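# Three robots push a crate into a taped floor outline

## Task

Using any number of the three robots, shove the crate until it rests flat on the floor within the taped lines and aligned with the outline. Tipping the crate over means failure. At the end every robot must have released the crate and backed away, and none may have fallen or be left leaning; if the crate only stays in place because a robot holds it, the goal is not met.

## Robot and tools

Setup. Three identical Hello Robot Stretch 3 robots, named r1, r2 and r3. Each has a two-wheel base (0.33 m long, 0.34 m wide) with a passive rear omni wheel, a mast carrying a lift, and a telescoping arm that sticks out to the robot's RIGHT side. The base cannot slide sideways; to move the gripper forward you drive the base. A spin in place pivots about the point between the drive wheels, 0.05 m behind the front edge; with the arm pulled in and the wrist folded the swept circle has radius 0.28 m, while an unfolded level wrist reaches past that. Robots do not wait for one another, and equal commands can produce travel differing by up to 2.5 cm per metre.

Frames. Each robot reports in its own frames. Base frame: origin on the floor midway between the drive wheels, x forward, y left, z up. hand_pose is expressed in this frame, located where the closed fingertips meet; with all wrist joints at zero its x axis points up, y points back along the arm toward the mast, z toward the robot's rear. The odometry frame is the base frame as it was at scene start. Relative positions between robots can only be judged from images, lidar_m, wrist_depth_mm and head_depth_mm.

execute_actions. Argument actions is a list holding exactly one action object (or empty, which just returns state and images). The action is keyed by robot name (r1, r2, r3); each robot entry may contain base, joints and contact_limits, and all listed motions begin together. base takes one command only: translate_m, a forward (positive) or backward offset in metres from the base's last reported position, range -1 to 1; or rotate_rad, an in-place turn offset in radians, counter-clockwise (left) positive, range -3.2 to 3.2. joints takes absolute targets per joint: lift_m 0 to 1.1 (arm height on mast); arm_m 0 to 0.52 (extension); wrist_yaw_rad -1.345 to 4.42 (0 along the arm, positive toward the front, 3.0 folded over the base); wrist_pitch_rad -1.57 to 0.451 (negative tips fingers down); wrist_roll_rad -2.911 to 2.911; gripper_m -0.089 to 0.179 (larger is wider; actual gap is smaller than the value, zero below 0.007); head_pan_rad -3.953 to 1.73 (positive left, -1.57 looks along the arm); head_tilt_rad -1.53 to 0.419 (negative down). contact_limits accepts arm_m only: an effort percentage, 1 to 100, at which arm motion halts with contact_stop; lower is softer, too low stops immediately. Optional cameras lists names like r1_head_camera, r2_nav_camera, r3_wrist_camera, or all; omitted or null gives all, [] gives none. Any unknown key or out-of-range number rejects the whole call. Each action is capped at 15 s. Omitted joints or bases may still be straining toward earlier targets. If a result reports a stop, the remaining calls in that reply are skipped.

wait: seconds, 0 to 10; commands nothing and returns state and images. zoom_image: camera plus region [x0, y0, x1, y1] in pixels from the top-left, no larger than 504 by 504, on that camera's most recent full image. finished_scene: scene number (1 or 2); irreversible, reports success and brings the next task.

Reading results. base_status and joint_status tell how each motion ended: done (for the base, the wheels turned the commanded amount even if slipping), off_target (stopped short, possibly still pushing), contact_stop, time_out, torque_fault. After the last three the old target is dropped; arm and lift go slack after a contact_stop until commanded again. on_its_own covers uncommanded joints; its held at is the target held, not the position. motor_effort is percent of maximum, positive toward higher joint values, bracketed value the peak; readings carry fixed biases and noise. Positive wheel effort pushes forward. lidar_m gives 12 distances in metres, sector 1 straight ahead, counting counter-clockwise (4 left, 7 behind, 10 right), plane 0.17 m above the floor, range 0.15 to 12, - means nothing seen; own mast and low lift can block sectors 5, 6, 9, 10. wrist_depth_mm (45 to 1000) and head_depth_mm (280 to 4000, sideways image) are 7x7 grids of median depth from top-left. base_tilt is in degrees, forward and right positive, with a fixed bias up to about 4. base_odometry counts wheel turns; heading in -3.142 to 3.142, left positive; turned_by_wheels and turned_by_imu give turn since last result.

Speed and wrist safety. The base goes fast (0.30 m/s, 1.9 rad/s) only with lift_m under 0.30, arm_m under 0.03 and wrist_yaw_rad over 2.54; otherwise 0.10 m/s and 0.63 rad/s. Fold or unfold the wrist only with lift_m 0.32 to 0.95, wrist_pitch_rad -0.4 and roll near 0; once folded the lift may drop to 0.25. With yaw below -0.4 keep pitch at -0.5 or lower.

Hazards. Robots pressing into each other fails immediately; no state line reports robot contact, and a base already touching another must not drive further. Pushing with the arm against something rigid while the gripper is higher than roughly 0.45 m can tip the robot, more so with raised contact limits or repeated pushes. Driving while the gripper pushes on something immovable, or snagging furniture, can tip it. If base_tilt shows leaning, back off in small steps, pull the gripper away, and lower lift_m to about 0.2 if needed. Wrist servos overloaded for several seconds switch off for 10 s. Push the crate low and gently so it slides rather than tips, avoid slams and drops, and expect occasional small disturbances to loose objects. Finish by releasing and driving clear.

Each tool is called after "Request:" by a JSON object that holds its "op" and its "data".

## Session

Request:
{"op": "execute_actions", "data": {"actions": []}}

Scene clock: 0.00 s.
r1.base_odometry: x=+0.000 y=+0.000 heading=+0.000 (m, m, rad; r1's odometry frame)
r1.turned_by_wheels: +0.000 (rad since the last result)
r1.turned_by_imu: +0.000 (rad since the last result)
r1.base_tilt: forward=+1.9 right=-1.0 (deg)
r1.lidar_m: 1.18 1.18 2.55 2.19 2.18 2.52 2.53 0.94 2.91 2.57 2.57 2.57
r1.head_depth_mm: 1873 2836 - - - 2958 2040 / 1856 2818 - - - 2949 2042 / 1854 2806 - - - 2987 2044 / 1848 2751 - - - 3042 1966 / 1835 2746 - - - 3039 1478 / 1823 2733 - - - 2927 1483 / 1804 2706 - - - 3023 2084
r1.base_status: not commanded
r1.joint_positions: lift_m=+0.344 arm_m=+0.003 wrist_yaw_rad=+3.064 wrist_pitch_rad=-0.414 wrist_roll_rad=-0.005 gripper_m=+0.037 head_pan_rad=-0.020 head_tilt_rad=-0.016
r1.joint_status: not commanded
r1.motor_effort: left_wheel=+0 right_wheel=+0 lift_m=+31 arm_m=+0 wrist_yaw_rad=+1 wrist_pitch_rad=+6 wrist_roll_rad=+0 gripper_m=+0 head_pan_rad=+1 head_tilt_rad=+0 (%)
r1.hand_pose: x=-0.0038 y=+0.0764 z=+0.3574 quat_wxyz=(+0.172, +0.695, +0.119, +0.688) (m; r1's base frame)
r1.wrist_depth_mm: - - - - - - - / - - - - - - - / - - - - - - - / 927 898 - 829 811 797 790 / 718 687 - 672 694 645 627 / 602 589 570 558 - 548 520 / 510 504 - - 475 472 462
r2.base_odometry: x=+0.000 y=+0.000 heading=+0.000 (m, m, rad; r2's odometry frame)
r2.turned_by_wheels: +0.000 (rad since the last result)
r2.turned_by_imu: +0.000 (rad since the last result)
r2.base_tilt: forward=+0.2 right=+1.0 (deg)
r2.lidar_m: 0.92 0.85 0.87 1.09 2.31 4.34 2.00 1.27 1.31 2.58 4.49 1.39
r2.head_depth_mm: 1339 1330 1311 1305 1299 1286 1273 / 1223 1207 1196 1187 1181 1170 1159 / 1120 1110 1100 1091 1084 1076 1065 / 1033 1025 1019 1010 1006 996 990 / 957 949 945 940 933 928 922 / 899 889 885 879 873 868 860 / 842 833 829 822 818 818 810
r2.base_status: not commanded
r2.joint_positions: lift_m=+0.454 arm_m=-0.001 wrist_yaw_rad=+3.083 wrist_pitch_rad=-0.603 wrist_roll_rad=-0.009 gripper_m=+0.037 head_pan_rad=-0.004 head_tilt_rad=-0.017
r2.joint_status: not commanded
r2.motor_effort: left_wheel=+1 right_wheel=+0 lift_m=+32 arm_m=-1 wrist_yaw_rad=+1 wrist_pitch_rad=+4 wrist_roll_rad=+1 gripper_m=+0 head_pan_rad=+0 head_tilt_rad=+1 (%)
r2.hand_pose: x=-0.0097 y=+0.0531 z=+0.4276 quat_wxyz=(+0.229, +0.678, +0.192, +0.672) (m; r2's base frame)
r2.wrist_depth_mm: - - - - 961 780 646 / - - - - - 841 690 / 824 854 872 874 884 858 729 / 707 734 736 750 742 761 749 / 629 635 653 650 660 663 674 / 561 577 - - 585 587 602 / 507 - - - 524 529 537
r3.base_odometry: x=+0.000 y=+0.000 heading=+0.000 (m, m, rad; r3's odometry frame)
r3.turned_by_wheels: +0.000 (rad since the last result)
r3.turned_by_imu: +0.000 (rad since the last result)
r3.base_tilt: forward=+0.4 right=-0.5 (deg)
r3.lidar_m: 2.85 1.25 1.28 2.07 2.55 2.59 3.18 2.95 2.99 2.39 2.20 2.22
r3.head_depth_mm: 1942 2551 2576 2630 2641 2674 2261 / 1943 2755 2926 2948 2972 2953 2252 / 1915 2840 3326 3385 3396 3201 2271 / 1894 2787 3871 3828 - 3412 2305 / 1898 2789 - - - 3459 2298 / 1877 2781 - - - 3524 2336 / 1855 2747 - - - 3592 2343
r3.base_status: not commanded
r3.joint_positions: lift_m=+0.417 arm_m=-0.001 wrist_yaw_rad=+2.943 wrist_pitch_rad=-0.555 wrist_roll_rad=+0.014 gripper_m=+0.037 head_pan_rad=-0.006 head_tilt_rad=+0.012
r3.joint_status: not commanded
r3.motor_effort: left_wheel=+0 right_wheel=+0 lift_m=+25 arm_m=+0 wrist_yaw_rad=+0 wrist_pitch_rad=+6 wrist_roll_rad=+0 gripper_m=-1 head_pan_rad=+0 head_tilt_rad=+3 (%)
r3.hand_pose: x=+0.0192 y=+0.0566 z=+0.4002 quat_wxyz=(+0.261, +0.700, +0.124, +0.653) (m; r3's base frame)
r3.wrist_depth_mm: - - - - - - - / - - - - - - - / 969 - 971 979 960 990 981 / 781 759 819 814 803 818 843 / 688 685 - 682 701 699 712 / 595 592 - 604 607 608 617 / 527 543 - 539 546 545 538
pictures: r1_head_camera (sideways: a quarter turn clockwise sets it upright), r1_nav_camera (sideways: a quarter turn counterclockwise sets it upright), r1_wrist_camera, r2_head_camera (sideways: a quarter turn clockwise sets it upright), r2_nav_camera (sideways: a quarter turn counterclockwise sets it upright), r2_wrist_camera, r3_head_camera (sideways: a quarter turn clockwise sets it upright), r3_nav_camera (sideways: a quarter turn counterclockwise sets it upright), r3_wrist_camera
Images, in order (width x height): r1_head_camera 896x504, r1_nav_camera 672x504, r1_wrist_camera 644x364, r2_head_camera 896x504, r2_nav_camera 672x504, r2_wrist_camera 644x364, r3_head_camera 896x504, r3_nav_camera 672x504, r3_wrist_camera 644x364.

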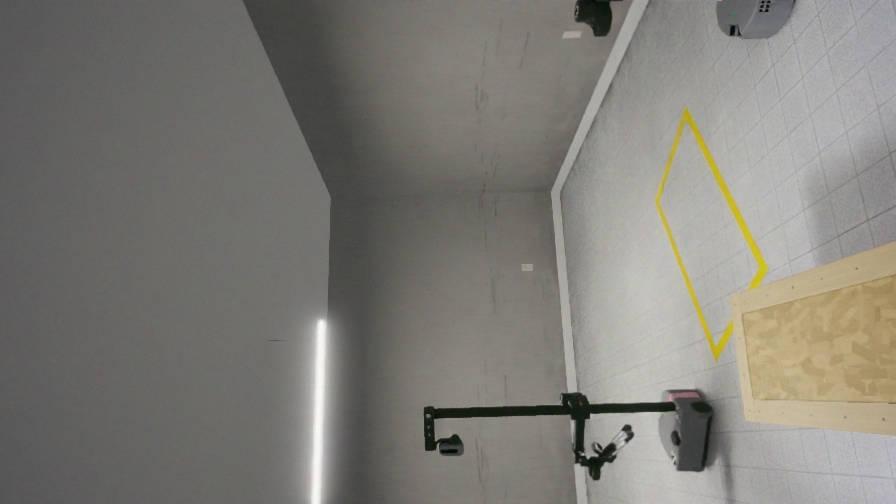

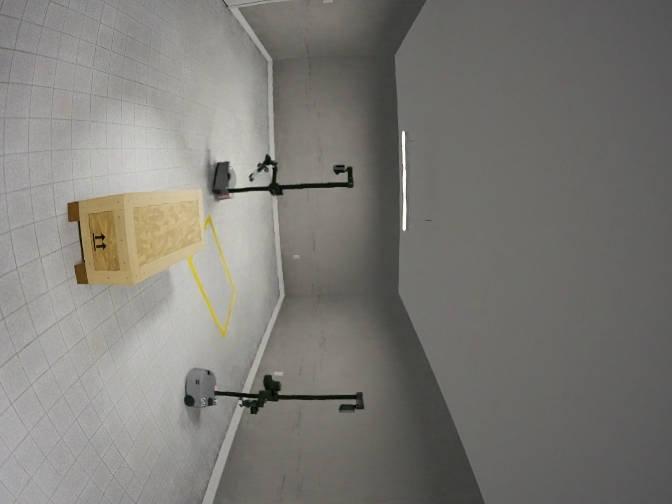

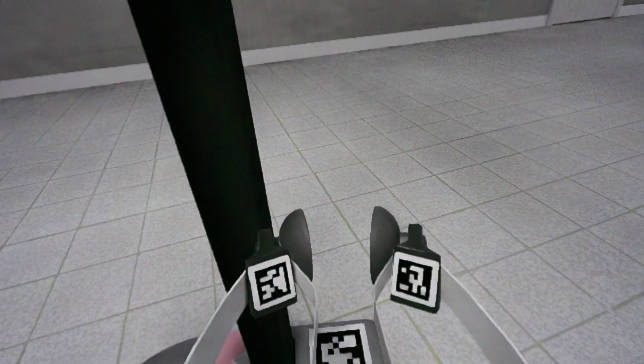

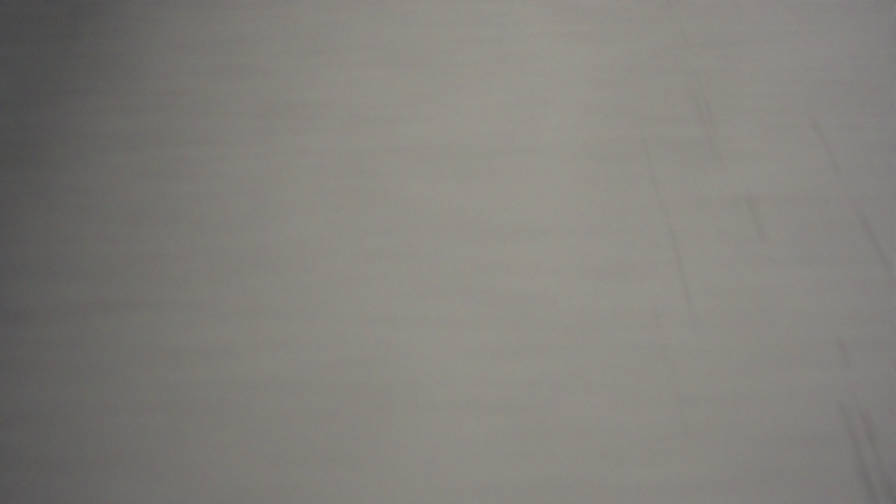

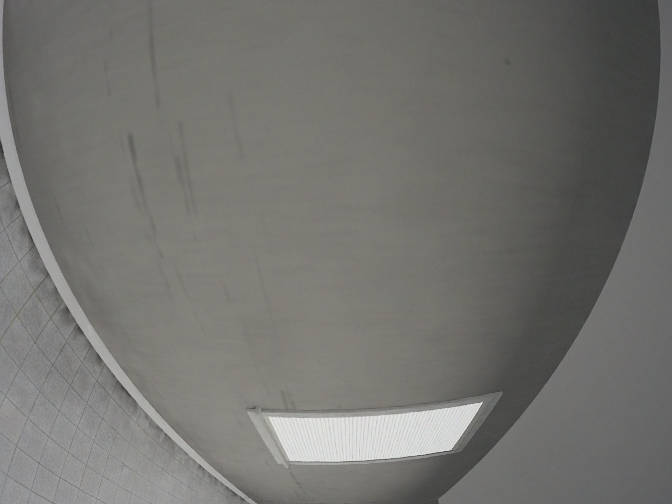

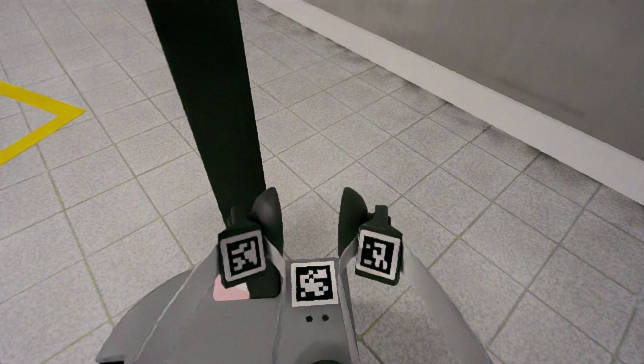

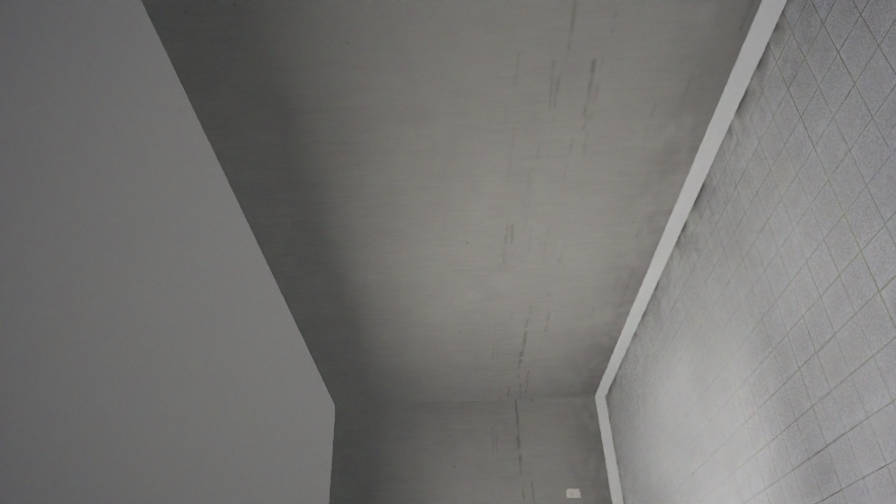

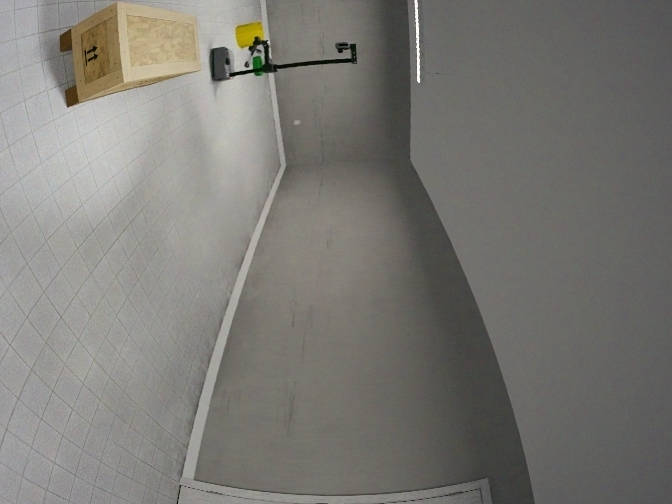

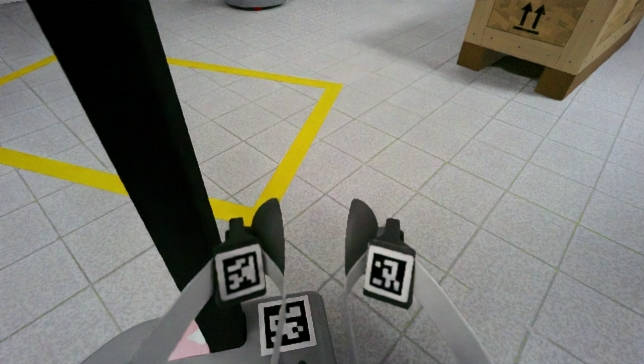

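Request:
{"op": "execute_actions", "data": {"actions": [{"r1":{"joints":{"lift_m":0.27,"wrist_yaw_rad":3.0,"wrist_pitch_rad":-0.4,"head_tilt_rad":-0.6,"head_pan_rad":0}},"r2":{"joints":{"lift_m":0.27,"wrist_yaw_rad":3.0,"wrist_pitch_rad":-0.4,"head_tilt_rad":-0.6,"head_pan_rad":-3.9}},"r3":{"joints":{"lift_m":0.27,"wrist_yaw_rad":3.0,"wrist_pitch_rad":-0.4,"head_tilt_rad":-0.75,"head_pan_rad":1.15}}}], "cameras": ["r1_head_camera","r2_head_camera","r3_head_camera","r3_nav_camera"]}}

Scene clock: 8.53 s.
r1.base_odometry: x=+0.000 y=+0.000 heading=+0.000 (m, m, rad; r1's odometry frame)
r1.turned_by_wheels: +0.000 (rad since the last result)
r1.turned_by_imu: +0.000 (rad since the last result)
r1.base_tilt: forward=+1.8 right=-1.1 (deg)
r1.lidar_m: 1.17 1.18 2.54 2.18 2.18 2.52 2.54 0.94 2.92 2.56 2.56 2.57
r1.head_depth_mm: 3653 - 3015 2267 1749 1422 1200 / - - 3232 2261 1747 1424 1201 / - - 3238 2267 1751 1417 1200 / - - 3203 2087 1615 1423 1200 / - - 3221 1603 1538 1423 1201 / - - 3045 1754 1602 1431 1204 / - - 3077 2271 1756 1426 1202
r1.base_status: not commanded
r1.joint_positions: lift_m=+0.270 arm_m=+0.003 wrist_yaw_rad=+3.002 wrist_pitch_rad=-0.414 wrist_roll_rad=-0.005 gripper_m=+0.037 head_pan_rad=-0.007 head_tilt_rad=-0.592
r1.joint_status: all done
r1.motor_effort: left_wheel=+1(0) right_wheel=+0(0) lift_m=+21(26) arm_m=+0(0) wrist_yaw_rad=-2(2) wrist_pitch_rad=+6(5) wrist_roll_rad=+0(0) gripper_m=+0(1) head_pan_rad=+3(3) head_tilt_rad=-3(24) (%)
r1.hand_pose: x=+0.0100 y=+0.0749 z=+0.2840 quat_wxyz=(+0.193, +0.698, +0.097, +0.682) (m; r1's base frame)
r1.wrist_depth_mm: - - - - - - - / - - - - - - - / - - - 962 940 873 841 / 766 750 716 695 698 675 649 / 615 592 - 577 583 549 535 / 504 491 - - - 458 455 / 436 - - - 402 398 388
r2.base_odometry: x=+0.000 y=+0.000 heading=+0.000 (m, m, rad; r2's odometry frame)
r2.turned_by_wheels: +0.000 (rad since the last result)
r2.turned_by_imu: -0.001 (rad since the last result)
r2.base_tilt: forward=+0.2 right=+0.9 (deg)
r2.lidar_m: 0.92 0.86 0.86 1.09 2.32 4.31 2.00 1.27 1.31 2.57 4.51 1.39
r2.head_depth_mm: - - - - - - - / 3629 - 3662 2478 - - - / 3672 - 3457 2461 1873 1531 1285 / 3716 - 3485 2457 1879 1542 1295 / 3793 - 3542 2472 1886 1546 1293 / 3863 - 3548 2469 1901 1551 1308 / 3956 - 3568 2472 1900 1550 1299
r2.base_status: not commanded
r2.joint_positions: lift_m=+0.270 arm_m=-0.001 wrist_yaw_rad=+3.002 wrist_pitch_rad=-0.420 wrist_roll_rad=-0.009 gripper_m=+0.037 head_pan_rad=-3.893 head_tilt_rad=-0.593
r2.joint_status: all done
r2.motor_effort: left_wheel=+1(0) right_wheel=+0(0) lift_m=+24(25) arm_m=-1(1) wrist_yaw_rad=-1(0) wrist_pitch_rad=+6(5) wrist_roll_rad=+1(1) gripper_m=+0(0) head_pan_rad=-5(50) head_tilt_rad=-3(28) (%)
r2.hand_pose: x=+0.0100 y=+0.0780 z=+0.2825 quat_wxyz=(+0.195, +0.697, +0.100, +0.683) (m; r2's base frame)
r2.wrist_depth_mm: - - - - 879 724 625 / - - - - 942 776 654 / 773 779 802 812 818 800 683 / 619 621 636 637 643 661 677 / 509 516 - 550 541 543 549 / 451 - - - 455 459 460 / - - - - 396 400 397
r3.base_odometry: x=+0.000 y=+0.000 heading=+0.000 (m, m, rad; r3's odometry frame)
r3.turned_by_wheels: +0.000 (rad since the last result)
r3.turned_by_imu: -0.001 (rad since the last result)
r3.base_tilt: forward=+0.5 right=-0.6 (deg)
r3.lidar_m: 2.85 1.25 1.28 2.06 2.55 2.59 3.18 2.95 2.99 2.39 2.19 2.22
r3.head_depth_mm: - 3073 1606 1562 1511 1300 1147 / - 3061 2305 1703 1538 1313 1152 / - 3099 2323 1850 1545 1321 1159 / - 3166 2390 1883 1571 1333 1168 / 3687 3243 2402 1897 1568 1337 1175 / 3269 3282 2415 1915 1577 1357 1178 / 2907 3001 2080 1949 1604 1369 1188
r3.base_status: not commanded
r3.joint_positions: lift_m=+0.270 arm_m=-0.001 wrist_yaw_rad=+2.998 wrist_pitch_rad=-0.421 wrist_roll_rad=+0.014 gripper_m=+0.037 head_pan_rad=+1.143 head_tilt_rad=-0.740
r3.joint_status: all done
r3.motor_effort: left_wheel=+0(0) right_wheel=+0(0) lift_m=+22(22) arm_m=+0(0) wrist_yaw_rad=+1(4) wrist_pitch_rad=+10(10) wrist_roll_rad=+0(0) gripper_m=+0(1) head_pan_rad=+4(58) head_tilt_rad=-3(36) (%)
r3.hand_pose: x=+0.0109 y=+0.0773 z=+0.2822 quat_wxyz=(+0.198, +0.705, +0.097, +0.675) (m; r3's base frame)
r3.wrist_depth_mm: - - - - - - 945 / - - - - - - - / 899 - 911 935 926 947 959 / 700 715 715 701 724 742 739 / 586 583 - 577 620 594 590 / 482 501 - - 496 493 504 / - - - - 430 431 436
pictures: r1_head_camera (sideways: a quarter turn clockwise sets it upright), r2_head_camera (sideways: a quarter turn clockwise sets it upright), r3_head_camera (sideways: a quarter turn clockwise sets it upright), r3_nav_camera (sideways: a quarter turn counterclockwise sets it upright)
Images, in order (width x height): r1_head_camera 896x504, r2_head_camera 896x504, r3_head_camera 896x504, r3_nav_camera 672x504.

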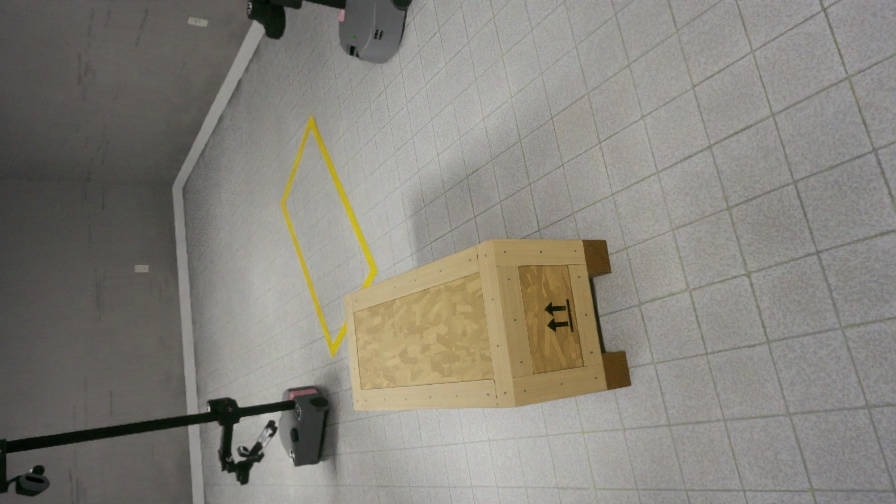

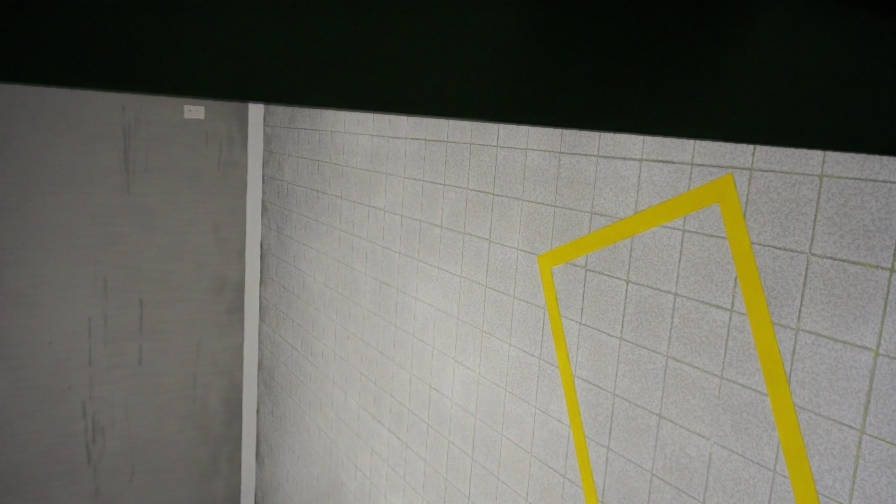

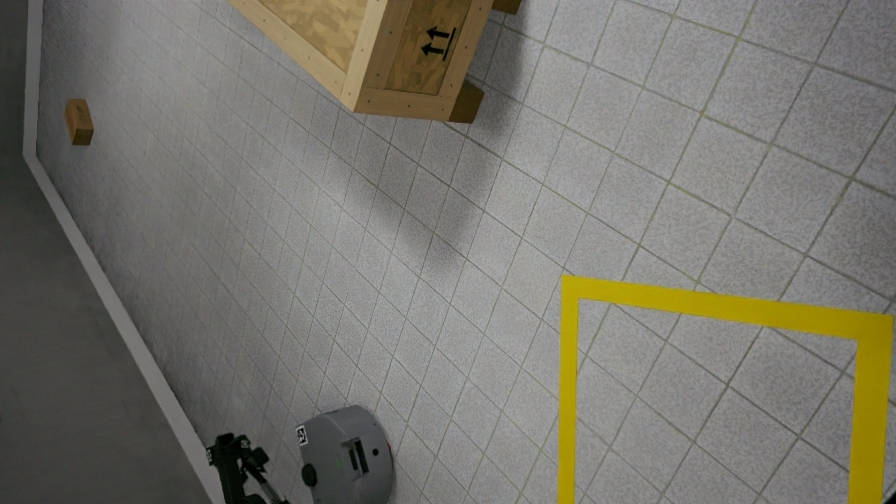

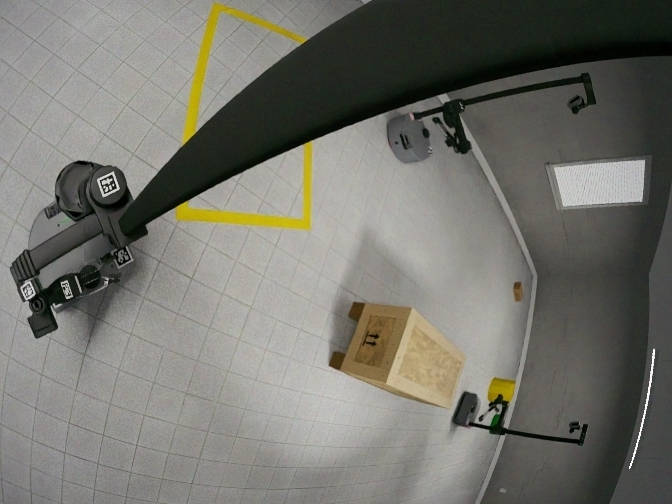

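Request:
{"op": "execute_actions", "data": {"actions": [{"r1":{"base":{"rotate_rad":0.08},"joints":{"head_tilt_rad":-1.0}},"r3":{"base":{"rotate_rad":0.37},"joints":{"head_pan_rad":0,"head_tilt_rad":-0.8}},"r2":{"base":{"rotate_rad":2.3},"joints":{"head_pan_rad":0.0,"head_tilt_rad":-0.8}}}], "cameras": ["r3_head_camera","r2_nav_camera","r1_head_camera"]}}

Scene clock: 59.60 s.
r1.base_odometry: x=+0.000 y=+0.000 heading=+0.080 (m, m, rad; r1's odometry frame)
r1.turned_by_wheels: +0.080 (rad since the last result)
r1.turned_by_imu: +0.080 (rad since the last result)
r1.base_tilt: forward=+1.8 right=-1.1 (deg)
r1.lidar_m: 1.18 3.85 2.44 2.19 2.19 2.64 2.53 0.94 2.86 2.57 2.57 2.44
r1.head_depth_mm: 2500 2065 1753 1507 1330 1196 1085 / 2504 2054 1751 1516 1337 1200 1096 / 2500 2063 1708 1516 1331 1193 1093 / 2428 1441 1558 1514 1335 1193 1093 / 1760 1439 1525 1509 1329 1191 1093 / 2491 1991 1739 1501 1329 1189 1076 / 2475 2036 1736 1501 1326 1186 1077
r1.base_status: done
r1.joint_positions: lift_m=+0.270 arm_m=+0.003 wrist_yaw_rad=+3.002 wrist_pitch_rad=-0.414 wrist_roll_rad=-0.005 gripper_m=+0.037 head_pan_rad=-0.007 head_tilt_rad=-0.987
r1.joint_status: all done
r1.motor_effort: left_wheel=-2(11) right_wheel=+3(8) lift_m=+21(21) arm_m=+0(0) wrist_yaw_rad=-1(2) wrist_pitch_rad=+5(6) wrist_roll_rad=+0(0) gripper_m=+0(0) head_pan_rad=+3(3) head_tilt_rad=-5(22) (%)
r1.hand_pose: x=+0.0101 y=+0.0748 z=+0.2840 quat_wxyz=(+0.193, +0.698, +0.097, +0.682) (m; r1's base frame)
r1.wrist_depth_mm: - - - - - - - / - - - - - - - / - - - 946 910 883 842 / 785 760 728 712 700 661 661 / 610 593 - 571 576 546 535 / 509 495 - - - 467 452 / 434 - - - 405 399 391
r2.base_odometry: x=+0.000 y=+0.000 heading=+2.300 (m, m, rad; r2's odometry frame)
r2.turned_by_wheels: +2.300 (rad since the last result)
r2.turned_by_imu: +2.270 (rad since the last result)
r2.base_tilt: forward=+0.2 right=+0.9 (deg)
r2.lidar_m: 4.26 2.04 2.03 1.27 1.39 2.57 2.67 1.14 0.87 0.86 0.91 1.30
r2.head_depth_mm: 3546 3002 2286 1856 1559 1335 1168 / 3710 3037 2299 1865 1556 1340 1168 / 3740 3060 2322 1870 1558 1338 1176 / 3842 3066 2330 1879 1560 1348 1175 / 3853 3085 2323 1886 1564 1347 1180 / 3873 3128 2366 1905 1583 1357 1186 / 3889 3148 2359 1898 1587 1358 1191
r2.base_status: done
r2.joint_positions: lift_m=+0.270 arm_m=-0.001 wrist_yaw_rad=+3.002 wrist_pitch_rad=-0.420 wrist_roll_rad=-0.009 gripper_m=+0.037 head_pan_rad=-0.007 head_tilt_rad=-0.791
r2.joint_status: all done
r2.motor_effort: left_wheel=-2(8) right_wheel=+3(13) lift_m=+23(24) arm_m=-1(2) wrist_yaw_rad=-1(1) wrist_pitch_rad=+6(6) wrist_roll_rad=+1(1) gripper_m=+1(1) head_pan_rad=+4(48) head_tilt_rad=-4(19) (%)
r2.hand_pose: x=+0.0100 y=+0.0780 z=+0.2826 quat_wxyz=(+0.195, +0.697, +0.100, +0.683) (m; r2's base frame)
r2.wrist_depth_mm: - - - - - - - / - - - - - - - / 785 788 800 823 832 831 855 / 620 623 639 642 645 654 671 / 512 517 - 549 539 540 542 / 450 - - - 450 458 462 / - - - - 393 399 403
r3.base_odometry: x=+0.000 y=+0.000 heading=+0.370 (m, m, rad; r3's odometry frame)
r3.turned_by_wheels: +0.370 (rad since the last result)
r3.turned_by_imu: +0.363 (rad since the last result)
r3.base_tilt: forward=+0.4 right=-0.6 (deg)
r3.lidar_m: 3.32 1.25 2.08 2.55 2.55 2.95 2.95 2.95 2.58 2.20 2.20 2.57
r3.head_depth_mm: 3553 2704 2128 1735 1465 1279 1123 / 3870 2734 2143 1731 1479 1282 1134 / 3930 2748 2157 1768 1496 1289 1142 / - 2810 2197 1786 1506 1301 1150 / - 2872 2191 1797 1516 1303 1153 / - 2914 1634 1620 1528 1322 1164 / 3589 2960 1586 1577 1539 1323 1167
r3.base_status: done
r3.joint_positions: lift_m=+0.270 arm_m=-0.001 wrist_yaw_rad=+2.998 wrist_pitch_rad=-0.421 wrist_roll_rad=+0.014 gripper_m=+0.037 head_pan_rad=+0.007 head_tilt_rad=-0.790
r3.joint_status: all done
r3.motor_effort: left_wheel=-1(10) right_wheel=+3(11) lift_m=+22(22) arm_m=+0(0) wrist_yaw_rad=+2(1) wrist_pitch_rad=+10(10) wrist_roll_rad=+0(0) gripper_m=+1(0) head_pan_rad=-5(56) head_tilt_rad=-4(11) (%)
r3.hand_pose: x=+0.0108 y=+0.0773 z=+0.2822 quat_wxyz=(+0.198, +0.705, +0.097, +0.675) (m; r3's base frame)
r3.wrist_depth_mm: - - - - - - - / - - - - - - - / 923 - 926 941 954 977 987 / 704 709 706 710 730 752 723 / 580 580 - 587 617 594 611 / 488 504 - - 500 497 498 / - - - - 427 425 432
pictures: r1_head_camera (sideways: a quarter turn clockwise sets it upright), r2_nav_camera (sideways: a quarter turn counterclockwise sets it upright), r3_head_camera (sideways: a quarter turn clockwise sets it upright)
Images, in order (width x height): r1_head_camera 896x504, r2_nav_camera 672x504, r3_head_camera 896x504.

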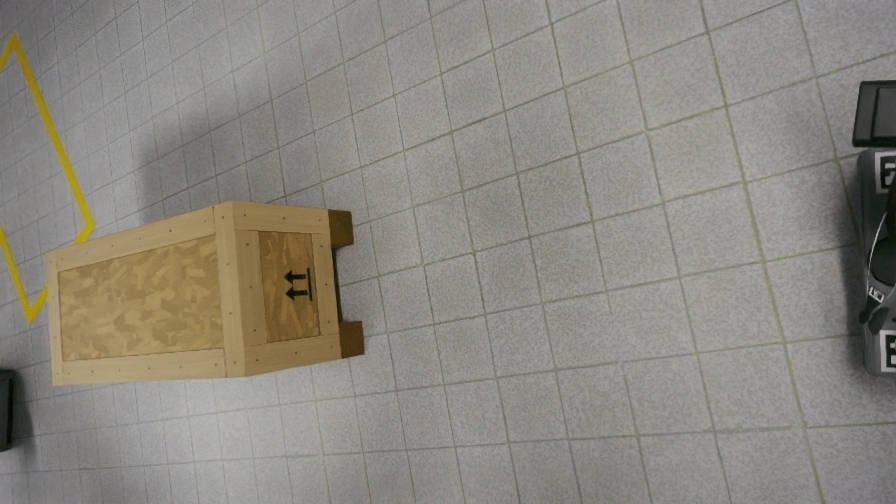

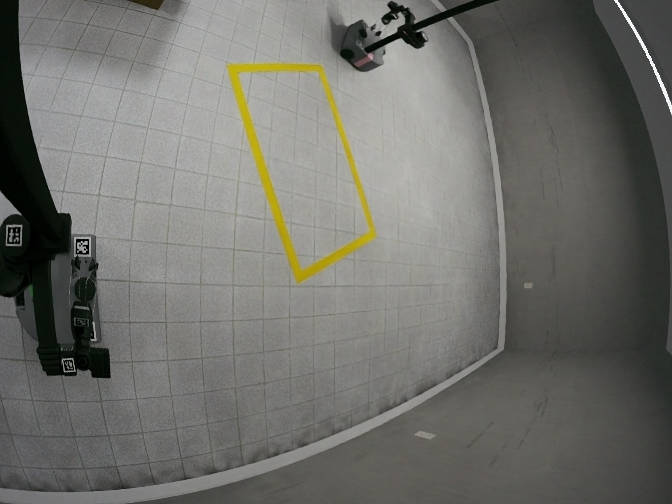

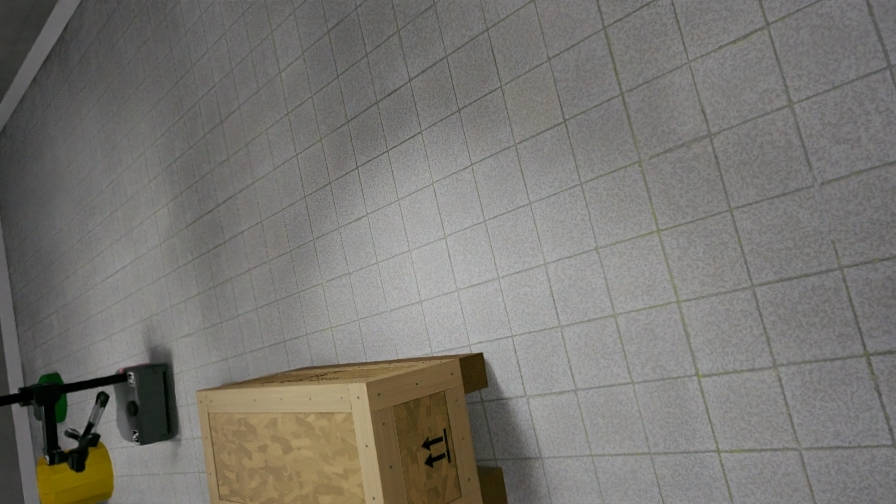

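Request:
{"op": "execute_actions", "data": {"actions": [{"r1":{"base":{"translate_m":0.82}},"r3":{"base":{"translate_m":1.0}},"r2":{"base":{"translate_m":0.6}}}], "cameras": []}}

Request:
{"op": "execute_actions", "data": {"actions": [{"r1":{"base":{"rotate_rad":-3.0},"joints":{"head_pan_rad":-3.14,"head_tilt_rad":-1.1}},"r3":{"base":{"translate_m":0.44}},"r2":{"base":{"rotate_rad":2.9}}}], "cameras": ["r1_head_camera"]}}

Request:
{"op": "execute_actions", "data": {"actions": [{"r1":{"joints":{"lift_m":0.5}},"r3":{"base":{"rotate_rad":-1.385},"joints":{"head_pan_rad":-3.14,"head_tilt_rad":-1.1}}}], "cameras": ["r1_head_camera","r3_head_camera","r2_head_camera"]}}

Scene clock: 73.23 s.
r1.base_odometry: x=+0.817 y=+0.065 heading=+0.080 (m, m, rad; r1's odometry frame)
r1.turned_by_wheels: +0.000 (rad since the last result)
r1.turned_by_imu: -0.002 (rad since the last result)
r1.base_tilt: forward=+1.9 right=-1.0 (deg)
r1.lidar_m: 0.37 0.37 2.61 2.34 2.35 2.82 1.71 1.71 2.69 2.41 2.42 0.39
r1.head_depth_mm: 2487 2056 1740 1505 1329 1197 1084 / 2499 2058 1743 1509 1332 1195 1095 / 2499 2054 1742 1487 1018 1193 1091 / 2500 2054 1221 1055 966 1173 1093 / 2477 2053 1215 1053 949 1173 1091 / 2487 2046 1237 1070 946 1172 1075 / 2498 1897 1691 1504 1324 1187 1077
r1.base_status: done
r1.joint_positions: lift_m=+0.270 arm_m=+0.003 wrist_yaw_rad=+3.001 wrist_pitch_rad=-0.414 wrist_roll_rad=-0.005 gripper_m=+0.037 head_pan_rad=-0.007 head_tilt_rad=-0.989
r1.joint_status: not commanded
r1.motor_effort: left_wheel=-2(9) right_wheel=+2(11) lift_m=+22(21) arm_m=+0(0) wrist_yaw_rad=-1(1) wrist_pitch_rad=+5(6) wrist_roll_rad=+0(0) gripper_m=+0(0) head_pan_rad=+3(3) head_tilt_rad=-5(5) (%)
r1.hand_pose: x=+0.0102 y=+0.0748 z=+0.2840 quat_wxyz=(+0.193, +0.698, +0.097, +0.682) (m; r1's base frame)
r1.wrist_depth_mm: - - - - - - - / - - - - - - - / - - - 955 917 903 782 / 751 753 735 696 679 688 365 / 619 600 - 579 580 551 374 / 504 508 - - - 472 382 / 440 - - - 407 395 389
r2.base_odometry: x=-0.400 y=+0.448 heading=+2.300 (m, m, rad; r2's odometry frame)
r2.turned_by_wheels: +0.000 (rad since the last result)
r2.turned_by_imu: +0.003 (rad since the last result)
r2.base_tilt: forward=+0.2 right=+1.0 (deg)
r2.lidar_m: 3.67 3.90 3.94 1.64 1.42 2.28 2.77 1.19 0.91 0.90 0.96 1.38
r2.head_depth_mm: 3218 2992 2299 1847 1559 1338 1175 / 3238 3060 2320 1857 1555 1334 1176 / 3243 3086 2320 1859 1553 1341 1174 / 3275 3097 2313 1884 1570 1350 1184 / 3272 3150 2341 1881 1559 1352 1185 / 3280 3130 2349 1887 1578 1359 1190 / 3331 3182 2374 1913 1581 1365 1186
r2.base_status: done
r2.joint_positions: lift_m=+0.270 arm_m=-0.001 wrist_yaw_rad=+3.001 wrist_pitch_rad=-0.420 wrist_roll_rad=-0.009 gripper_m=+0.037 head_pan_rad=-0.007 head_tilt_rad=-0.791
r2.joint_status: not commanded
r2.motor_effort: left_wheel=-2(9) right_wheel=+2(9) lift_m=+24(24) arm_m=-1(2) wrist_yaw_rad=-1(0) wrist_pitch_rad=+6(6) wrist_roll_rad=+1(1) gripper_m=+0(0) head_pan_rad=+3(3) head_tilt_rad=-3(4) (%)
r2.hand_pose: x=+0.0101 y=+0.0780 z=+0.2827 quat_wxyz=(+0.195, +0.697, +0.099, +0.683) (m; r2's base frame)
r2.wrist_depth_mm: - - - - - - - / - - - - - - - / 783 776 802 811 824 845 842 / 615 629 638 644 655 665 673 / 516 521 - 550 541 539 544 / 451 - - - 453 459 467 / - - - - 395 403 403
r3.base_odometry: x=+0.932 y=+0.361 heading=+0.370 (m, m, rad; r3's odometry frame)
r3.turned_by_wheels: +0.000 (rad since the last result)
r3.turned_by_imu: -0.004 (rad since the last result)
r3.base_tilt: forward=+0.3 right=-0.6 (deg)
r3.lidar_m: 3.91 0.58 0.42 0.61 2.82 3.25 3.92 3.92 2.25 1.96 1.96 2.26
r3.head_depth_mm: 3323 2693 2111 1726 1468 1274 1120 / 3713 2762 2129 1743 1477 1280 1132 / 3910 2792 2163 1758 1486 1288 1136 / - 2819 2194 1780 1504 1299 1146 / - 2892 2215 1779 1511 1307 1152 / - 2907 2232 1823 1535 1314 1166 / - 2957 1857 1438 1196 1080 981
r3.base_status: done
r3.joint_positions: lift_m=+0.270 arm_m=-0.001 wrist_yaw_rad=+2.999 wrist_pitch_rad=-0.420 wrist_roll_rad=+0.014 gripper_m=+0.037 head_pan_rad=+0.007 head_tilt_rad=-0.791
r3.joint_status: not commanded
r3.motor_effort: left_wheel=-1(8) right_wheel=+2(11) lift_m=+22(23) arm_m=+0(0) wrist_yaw_rad=+2(1) wrist_pitch_rad=+10(10) wrist_roll_rad=+0(0) gripper_m=-1(1) head_pan_rad=-5(4) head_tilt_rad=-4(5) (%)
r3.hand_pose: x=+0.0107 y=+0.0774 z=+0.2823 quat_wxyz=(+0.198, +0.705, +0.097, +0.675) (m; r3's base frame)
r3.wrist_depth_mm: - - - - 451 427 496 / - - - - 468 495 551 / 895 - 907 827 520 551 632 / 695 695 706 717 571 622 699 / 577 567 - 581 584 597 611 / 481 502 - - 502 503 500 / - - - - 433 440 438
pictures: none
No camera images: the call's "cameras" was empty. Leave "cameras" out to get every camera's image.

Scene clock: 76.43 s.
r1.base_odometry: x=+0.817 y=+0.065 heading=-2.920 (m, m, rad; r1's odometry frame)
r1.turned_by_wheels: -3.000 (rad since the last result)
r1.turned_by_imu: -3.003 (rad since the last result)
r1.base_tilt: forward=+1.8 right=-1.0 (deg)
r1.lidar_m: 1.71 3.42 2.52 2.41 2.48 0.38 0.37 0.39 2.44 2.34 2.41 3.22
r1.head_depth_mm: 2102 1812 1601 1430 1284 1171 1079 / 2091 1814 1565 1408 1272 1206 1079 / 2090 1263 1119 995 1049 - 1056 / 2077 1264 1112 993 1080 - 1052 / 2087 1310 1108 990 1187 - 1050 / 2089 1799 1560 1420 1279 1193 1054 / 1176 1393 1503 1414 1281 1167 1074
r1.base_status: done
r1.joint_positions: lift_m=+0.270 arm_m=+0.003 wrist_yaw_rad=+3.001 wrist_pitch_rad=-0.414 wrist_roll_rad=-0.005 gripper_m=+0.037 head_pan_rad=-3.134 head_tilt_rad=-1.087
r1.joint_status: all done
r1.motor_effort: left_wheel=+3(15) right_wheel=-2(7) lift_m=+21(21) arm_m=+0(0) wrist_yaw_rad=-3(1) wrist_pitch_rad=+6(6) wrist_roll_rad=+0(0) gripper_m=+0(0) head_pan_rad=-2(27) head_tilt_rad=-5(12) (%)
r1.hand_pose: x=+0.0102 y=+0.0748 z=+0.2840 quat_wxyz=(+0.193, +0.698, +0.097, +0.682) (m; r1's base frame)
r1.wrist_depth_mm: - - - - - - - / - - - - - - - / - - - 953 901 902 841 / 774 747 740 719 691 669 664 / 615 601 - 579 576 546 528 / 499 497 - - - 465 449 / 438 - - - 403 400 391
r2.base_odometry: x=-0.400 y=+0.447 heading=-1.083 (m, m, rad; r2's odometry frame)
r2.turned_by_wheels: +2.900 (rad since the last result)
r2.turned_by_imu: +2.865 (rad since the last result)
r2.base_tilt: forward=+0.2 right=+0.9 (deg)
r2.lidar_m: 3.71 1.61 1.00 0.90 0.90 1.09 2.07 3.68 4.34 3.86 1.35 1.52
r2.head_depth_mm: - 3013 2289 1842 1553 1333 1163 / 3922 3041 2297 1851 1560 1336 1174 / - 3033 2327 1853 1559 1345 1174 / - 3101 2332 1869 1574 1341 1178 / - 3107 2349 1889 1574 1349 1183 / - 3109 2350 1899 1576 1350 1185 / - 3151 2363 1902 1585 1359 1189
r2.base_status: done
r2.joint_positions: lift_m=+0.270 arm_m=-0.001 wrist_yaw_rad=+3.001 wrist_pitch_rad=-0.420 wrist_roll_rad=-0.009 gripper_m=+0.037 head_pan_rad=-0.007 head_tilt_rad=-0.791
r2.joint_status: not commanded
r2.motor_effort: left_wheel=-1(10) right_wheel=+3(12) lift_m=+24(24) arm_m=-2(2) wrist_yaw_rad=+0(1) wrist_pitch_rad=+6(6) wrist_roll_rad=+1(1) gripper_m=+1(0) head_pan_rad=+3(3) head_tilt_rad=-3(3) (%)
r2.hand_pose: x=+0.0101 y=+0.0780 z=+0.2827 quat_wxyz=(+0.195, +0.697, +0.099, +0.683) (m; r2's base frame)
r2.wrist_depth_mm: 697 - 811 900 - - - / 753 - 900 964 - - - / 769 789 793 820 816 837 848 / 626 627 635 640 647 662 663 / 514 523 - 543 533 543 552 / 450 - - - 450 458 465 / - - - - 393 398 402
r3.base_odometry: x=+1.343 y=+0.520 heading=+0.370 (m, m, rad; r3's odometry frame)
r3.turned_by_wheels: +0.000 (rad since the last result)
r3.turned_by_imu: -0.002 (rad since the last result)
r3.base_tilt: forward=+0.4 right=-0.6 (deg)
r3.lidar_m: 3.66 0.73 0.45 0.41 0.41 3.38 4.35 3.76 2.12 1.84 1.84 2.12
r3.head_depth_mm: 3164 2700 2109 1720 1469 1273 1128 / 3587 2721 2139 1743 1476 1278 1130 / 3875 2766 2159 1755 1491 1292 1136 / 3764 2854 2186 1780 1498 1295 1146 / 3699 2867 2204 1775 1514 1307 1153 / 3726 2900 2245 1803 1534 1324 1161 / 3655 2971 2267 1832 1475 1301 1151
r3.base_status: done
r3.joint_positions: lift_m=+0.270 arm_m=-0.001 wrist_yaw_rad=+2.999 wrist_pitch_rad=-0.420 wrist_roll_rad=+0.014 gripper_m=+0.037 head_pan_rad=+0.007 head_tilt_rad=-0.791
r3.joint_status: not commanded
r3.motor_effort: left_wheel=-1(8) right_wheel=+2(11) lift_m=+23(22) arm_m=+0(0) wrist_yaw_rad=+1(1) wrist_pitch_rad=+10(10) wrist_roll_rad=+0(0) gripper_m=+0(0) head_pan_rad=-5(4) head_tilt_rad=-4(4) (%)
r3.hand_pose: x=+0.0107 y=+0.0774 z=+0.2823 quat_wxyz=(+0.198, +0.705, +0.097, +0.675) (m; r3's base frame)
r3.wrist_depth_mm: 358 - 402 437 488 537 599 / - - 438 474 536 591 790 / 909 - 484 527 599 659 868 / 715 462 530 584 663 698 742 / 582 544 - 591 615 587 603 / 488 519 - - 497 492 506 / - - - - 431 438 436
pictures: r1_head_camera (sideways: a quarter turn clockwise sets it upright)
Images, in order (width x height): r1_head_camera 896x504.

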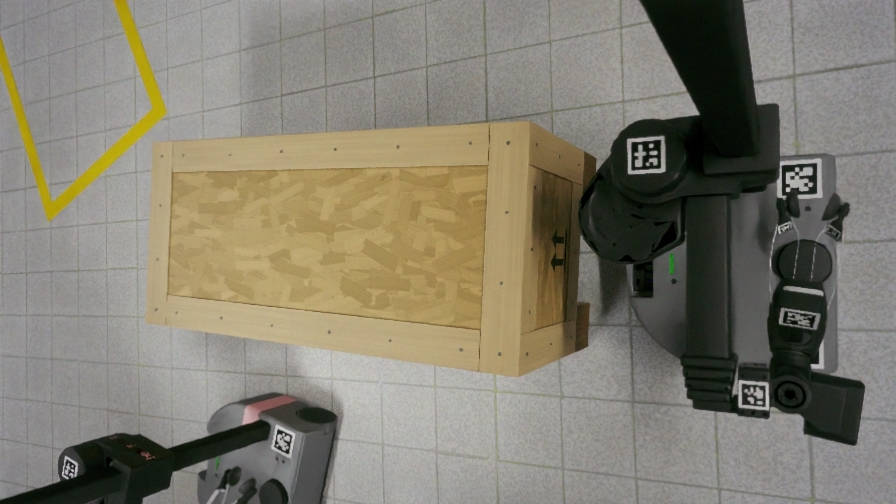

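Scene clock: 79.37 s.
r1.base_odometry: x=+0.817 y=+0.065 heading=-2.920 (m, m, rad; r1's odometry frame)
r1.turned_by_wheels: +0.000 (rad since the last result)
r1.turned_by_imu: +0.000 (rad since the last result)
r1.base_tilt: forward=+1.8 right=-1.0 (deg)
r1.lidar_m: 1.71 3.42 2.52 2.41 2.48 0.38 0.37 0.39 2.45 2.34 2.41 3.22
r1.head_depth_mm: 2101 1821 1592 1432 1294 - 1083 / 2099 1813 1563 1404 1326 - 1071 / 2082 1265 1114 992 - - 1055 / 2090 1261 1112 993 1086 - 1052 / 2076 1306 1112 992 1190 - 1051 / 2074 1786 1477 1411 1277 1154 1049 / 2078 1129 1411 1417 1278 1179 -
r1.base_status: not commanded
r1.joint_positions: lift_m=+0.500 arm_m=+0.003 wrist_yaw_rad=+3.001 wrist_pitch_rad=-0.414 wrist_roll_rad=-0.005 gripper_m=+0.037 head_pan_rad=-3.134 head_tilt_rad=-1.087
r1.joint_status: all done
r1.motor_effort: left_wheel=+4(3) right_wheel=-2(2) lift_m=+41(43) arm_m=+0(0) wrist_yaw_rad=-1(0) wrist_pitch_rad=+6(6) wrist_roll_rad=+0(0) gripper_m=+0(0) head_pan_rad=-2(1) head_tilt_rad=-5(5) (%)
r1.hand_pose: x=+0.0102 y=+0.0748 z=+0.5133 quat_wxyz=(+0.193, +0.698, +0.097, +0.682) (m; r1's base frame)
r1.wrist_depth_mm: - - - - - - - / - - - - - - - / - - - - - - - / - - - - - - - / 984 950 - 886 897 822 823 / 773 787 - 743 - 718 710 / 677 664 - 643 626 620 607
r2.base_odometry: x=-0.400 y=+0.447 heading=-1.083 (m, m, rad; r2's odometry frame)
r2.turned_by_wheels: +0.000 (rad since the last result)
r2.turned_by_imu: +0.000 (rad since the last result)
r2.base_tilt: forward=+0.2 right=+0.9 (deg)
r2.lidar_m: 3.72 1.61 1.00 0.89 0.90 1.08 2.07 3.68 4.33 3.84 1.35 1.52
r2.head_depth_mm: - 3019 2301 1842 1548 1331 1168 / 3915 3037 2311 1855 1559 1339 1167 / - 3024 2322 1862 1558 1346 1178 / - 3080 2327 1872 1574 1342 1179 / - 3081 2330 1882 1577 1354 1184 / - 3129 2364 1888 1581 1358 1187 / - 3142 2377 1906 1573 1357 1190
r2.base_status: not commanded
r2.joint_positions: lift_m=+0.270 arm_m=-0.001 wrist_yaw_rad=+3.001 wrist_pitch_rad=-0.420 wrist_roll_rad=-0.009 gripper_m=+0.037 head_pan_rad=-0.007 head_tilt_rad=-0.791
r2.joint_status: not commanded
r2.motor_effort: left_wheel=-1(1) right_wheel=+2(2) lift_m=+24(24) arm_m=-2(2) wrist_yaw_rad=+0(0) wrist_pitch_rad=+6(6) wrist_roll_rad=+1(1) gripper_m=+1(1) head_pan_rad=+3(3) head_tilt_rad=-3(3) (%)
r2.hand_pose: x=+0.0101 y=+0.0780 z=+0.2827 quat_wxyz=(+0.195, +0.697, +0.099, +0.683) (m; r2's base frame)
r2.wrist_depth_mm: 693 - 827 903 - - - / 758 - 899 981 - - - / 772 776 817 807 828 851 855 / 620 619 637 642 657 658 665 / 519 518 - 548 536 541 545 / 452 - - - 455 457 461 / - - - - 394 399 404
r3.base_odometry: x=+1.343 y=+0.520 heading=-1.015 (m, m, rad; r3's odometry frame)
r3.turned_by_wheels: -1.385 (rad since the last result)
r3.turned_by_imu: -1.362 (rad since the last result)
r3.base_tilt: forward=+0.4 right=-0.6 (deg)
r3.lidar_m: 1.84 1.88 2.45 2.91 0.57 0.42 0.41 0.42 3.93 4.34 2.81 1.95
r3.head_depth_mm: 1951 1715 1076 974 1221 1196 1081 / 1974 1741 1087 981 1189 - 1064 / 1989 1750 1093 984 1192 - 1062 / 2025 1774 1100 998 1253 - 1072 / 2038 1792 1577 1042 1288 1227 - / 2056 1800 1604 1441 1314 1202 1123 / 2008 1807 1620 1461 1324 1220 1122
r3.base_status: done
r3.joint_positions: lift_m=+0.270 arm_m=-0.001 wrist_yaw_rad=+2.999 wrist_pitch_rad=-0.420 wrist_roll_rad=+0.014 gripper_m=+0.037 head_pan_rad=-3.133 head_tilt_rad=-1.087
r3.joint_status: all done
r3.motor_effort: left_wheel=+2(11) right_wheel=-2(9) lift_m=+22(22) arm_m=+0(0) wrist_yaw_rad=+1(2) wrist_pitch_rad=+10(10) wrist_roll_rad=+0(0) gripper_m=+0(0) head_pan_rad=-4(55) head_tilt_rad=-6(26) (%)
r3.hand_pose: x=+0.0107 y=+0.0774 z=+0.2823 quat_wxyz=(+0.198, +0.705, +0.097, +0.675) (m; r3's base frame)
r3.wrist_depth_mm: 604 - - - - - - / 600 - - - - - - / 606 - 907 921 930 933 962 / 599 723 706 723 745 738 758 / 552 575 - 584 619 590 599 / 488 500 - - 492 498 500 / - - - - 430 430 433
pictures: r1_head_camera (sideways: a quarter turn clockwise sets it upright), r2_head_camera (sideways: a quarter turn clockwise sets it upright), r3_head_camera (sideways: a quarter turn clockwise sets it upright)
Images, in order (width x height): r1_head_camera 896x504, r2_head_camera 896x504, r3_head_camera 896x504.

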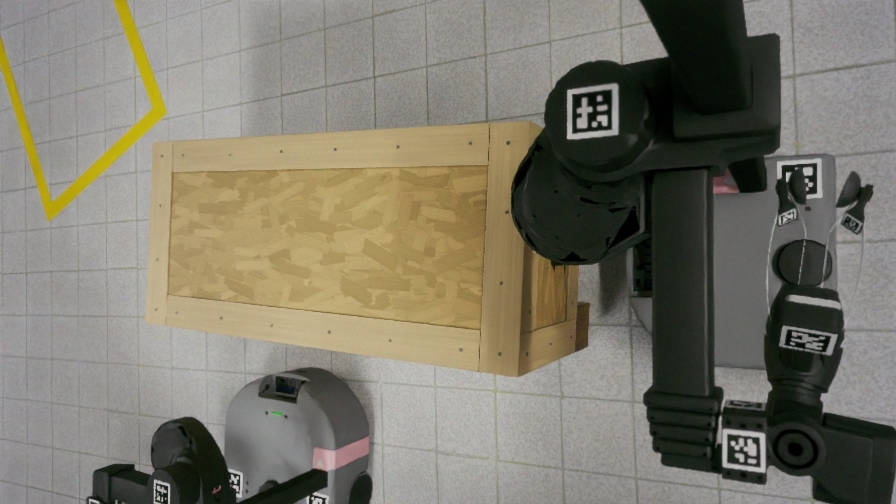

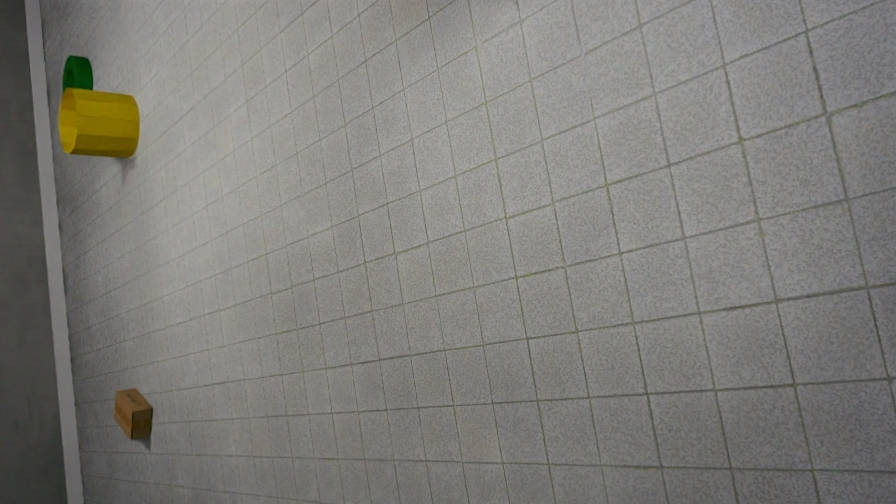

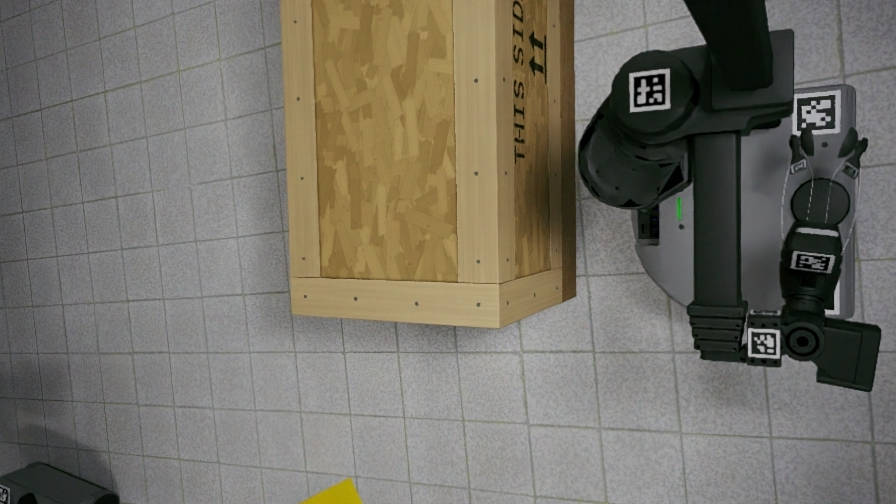

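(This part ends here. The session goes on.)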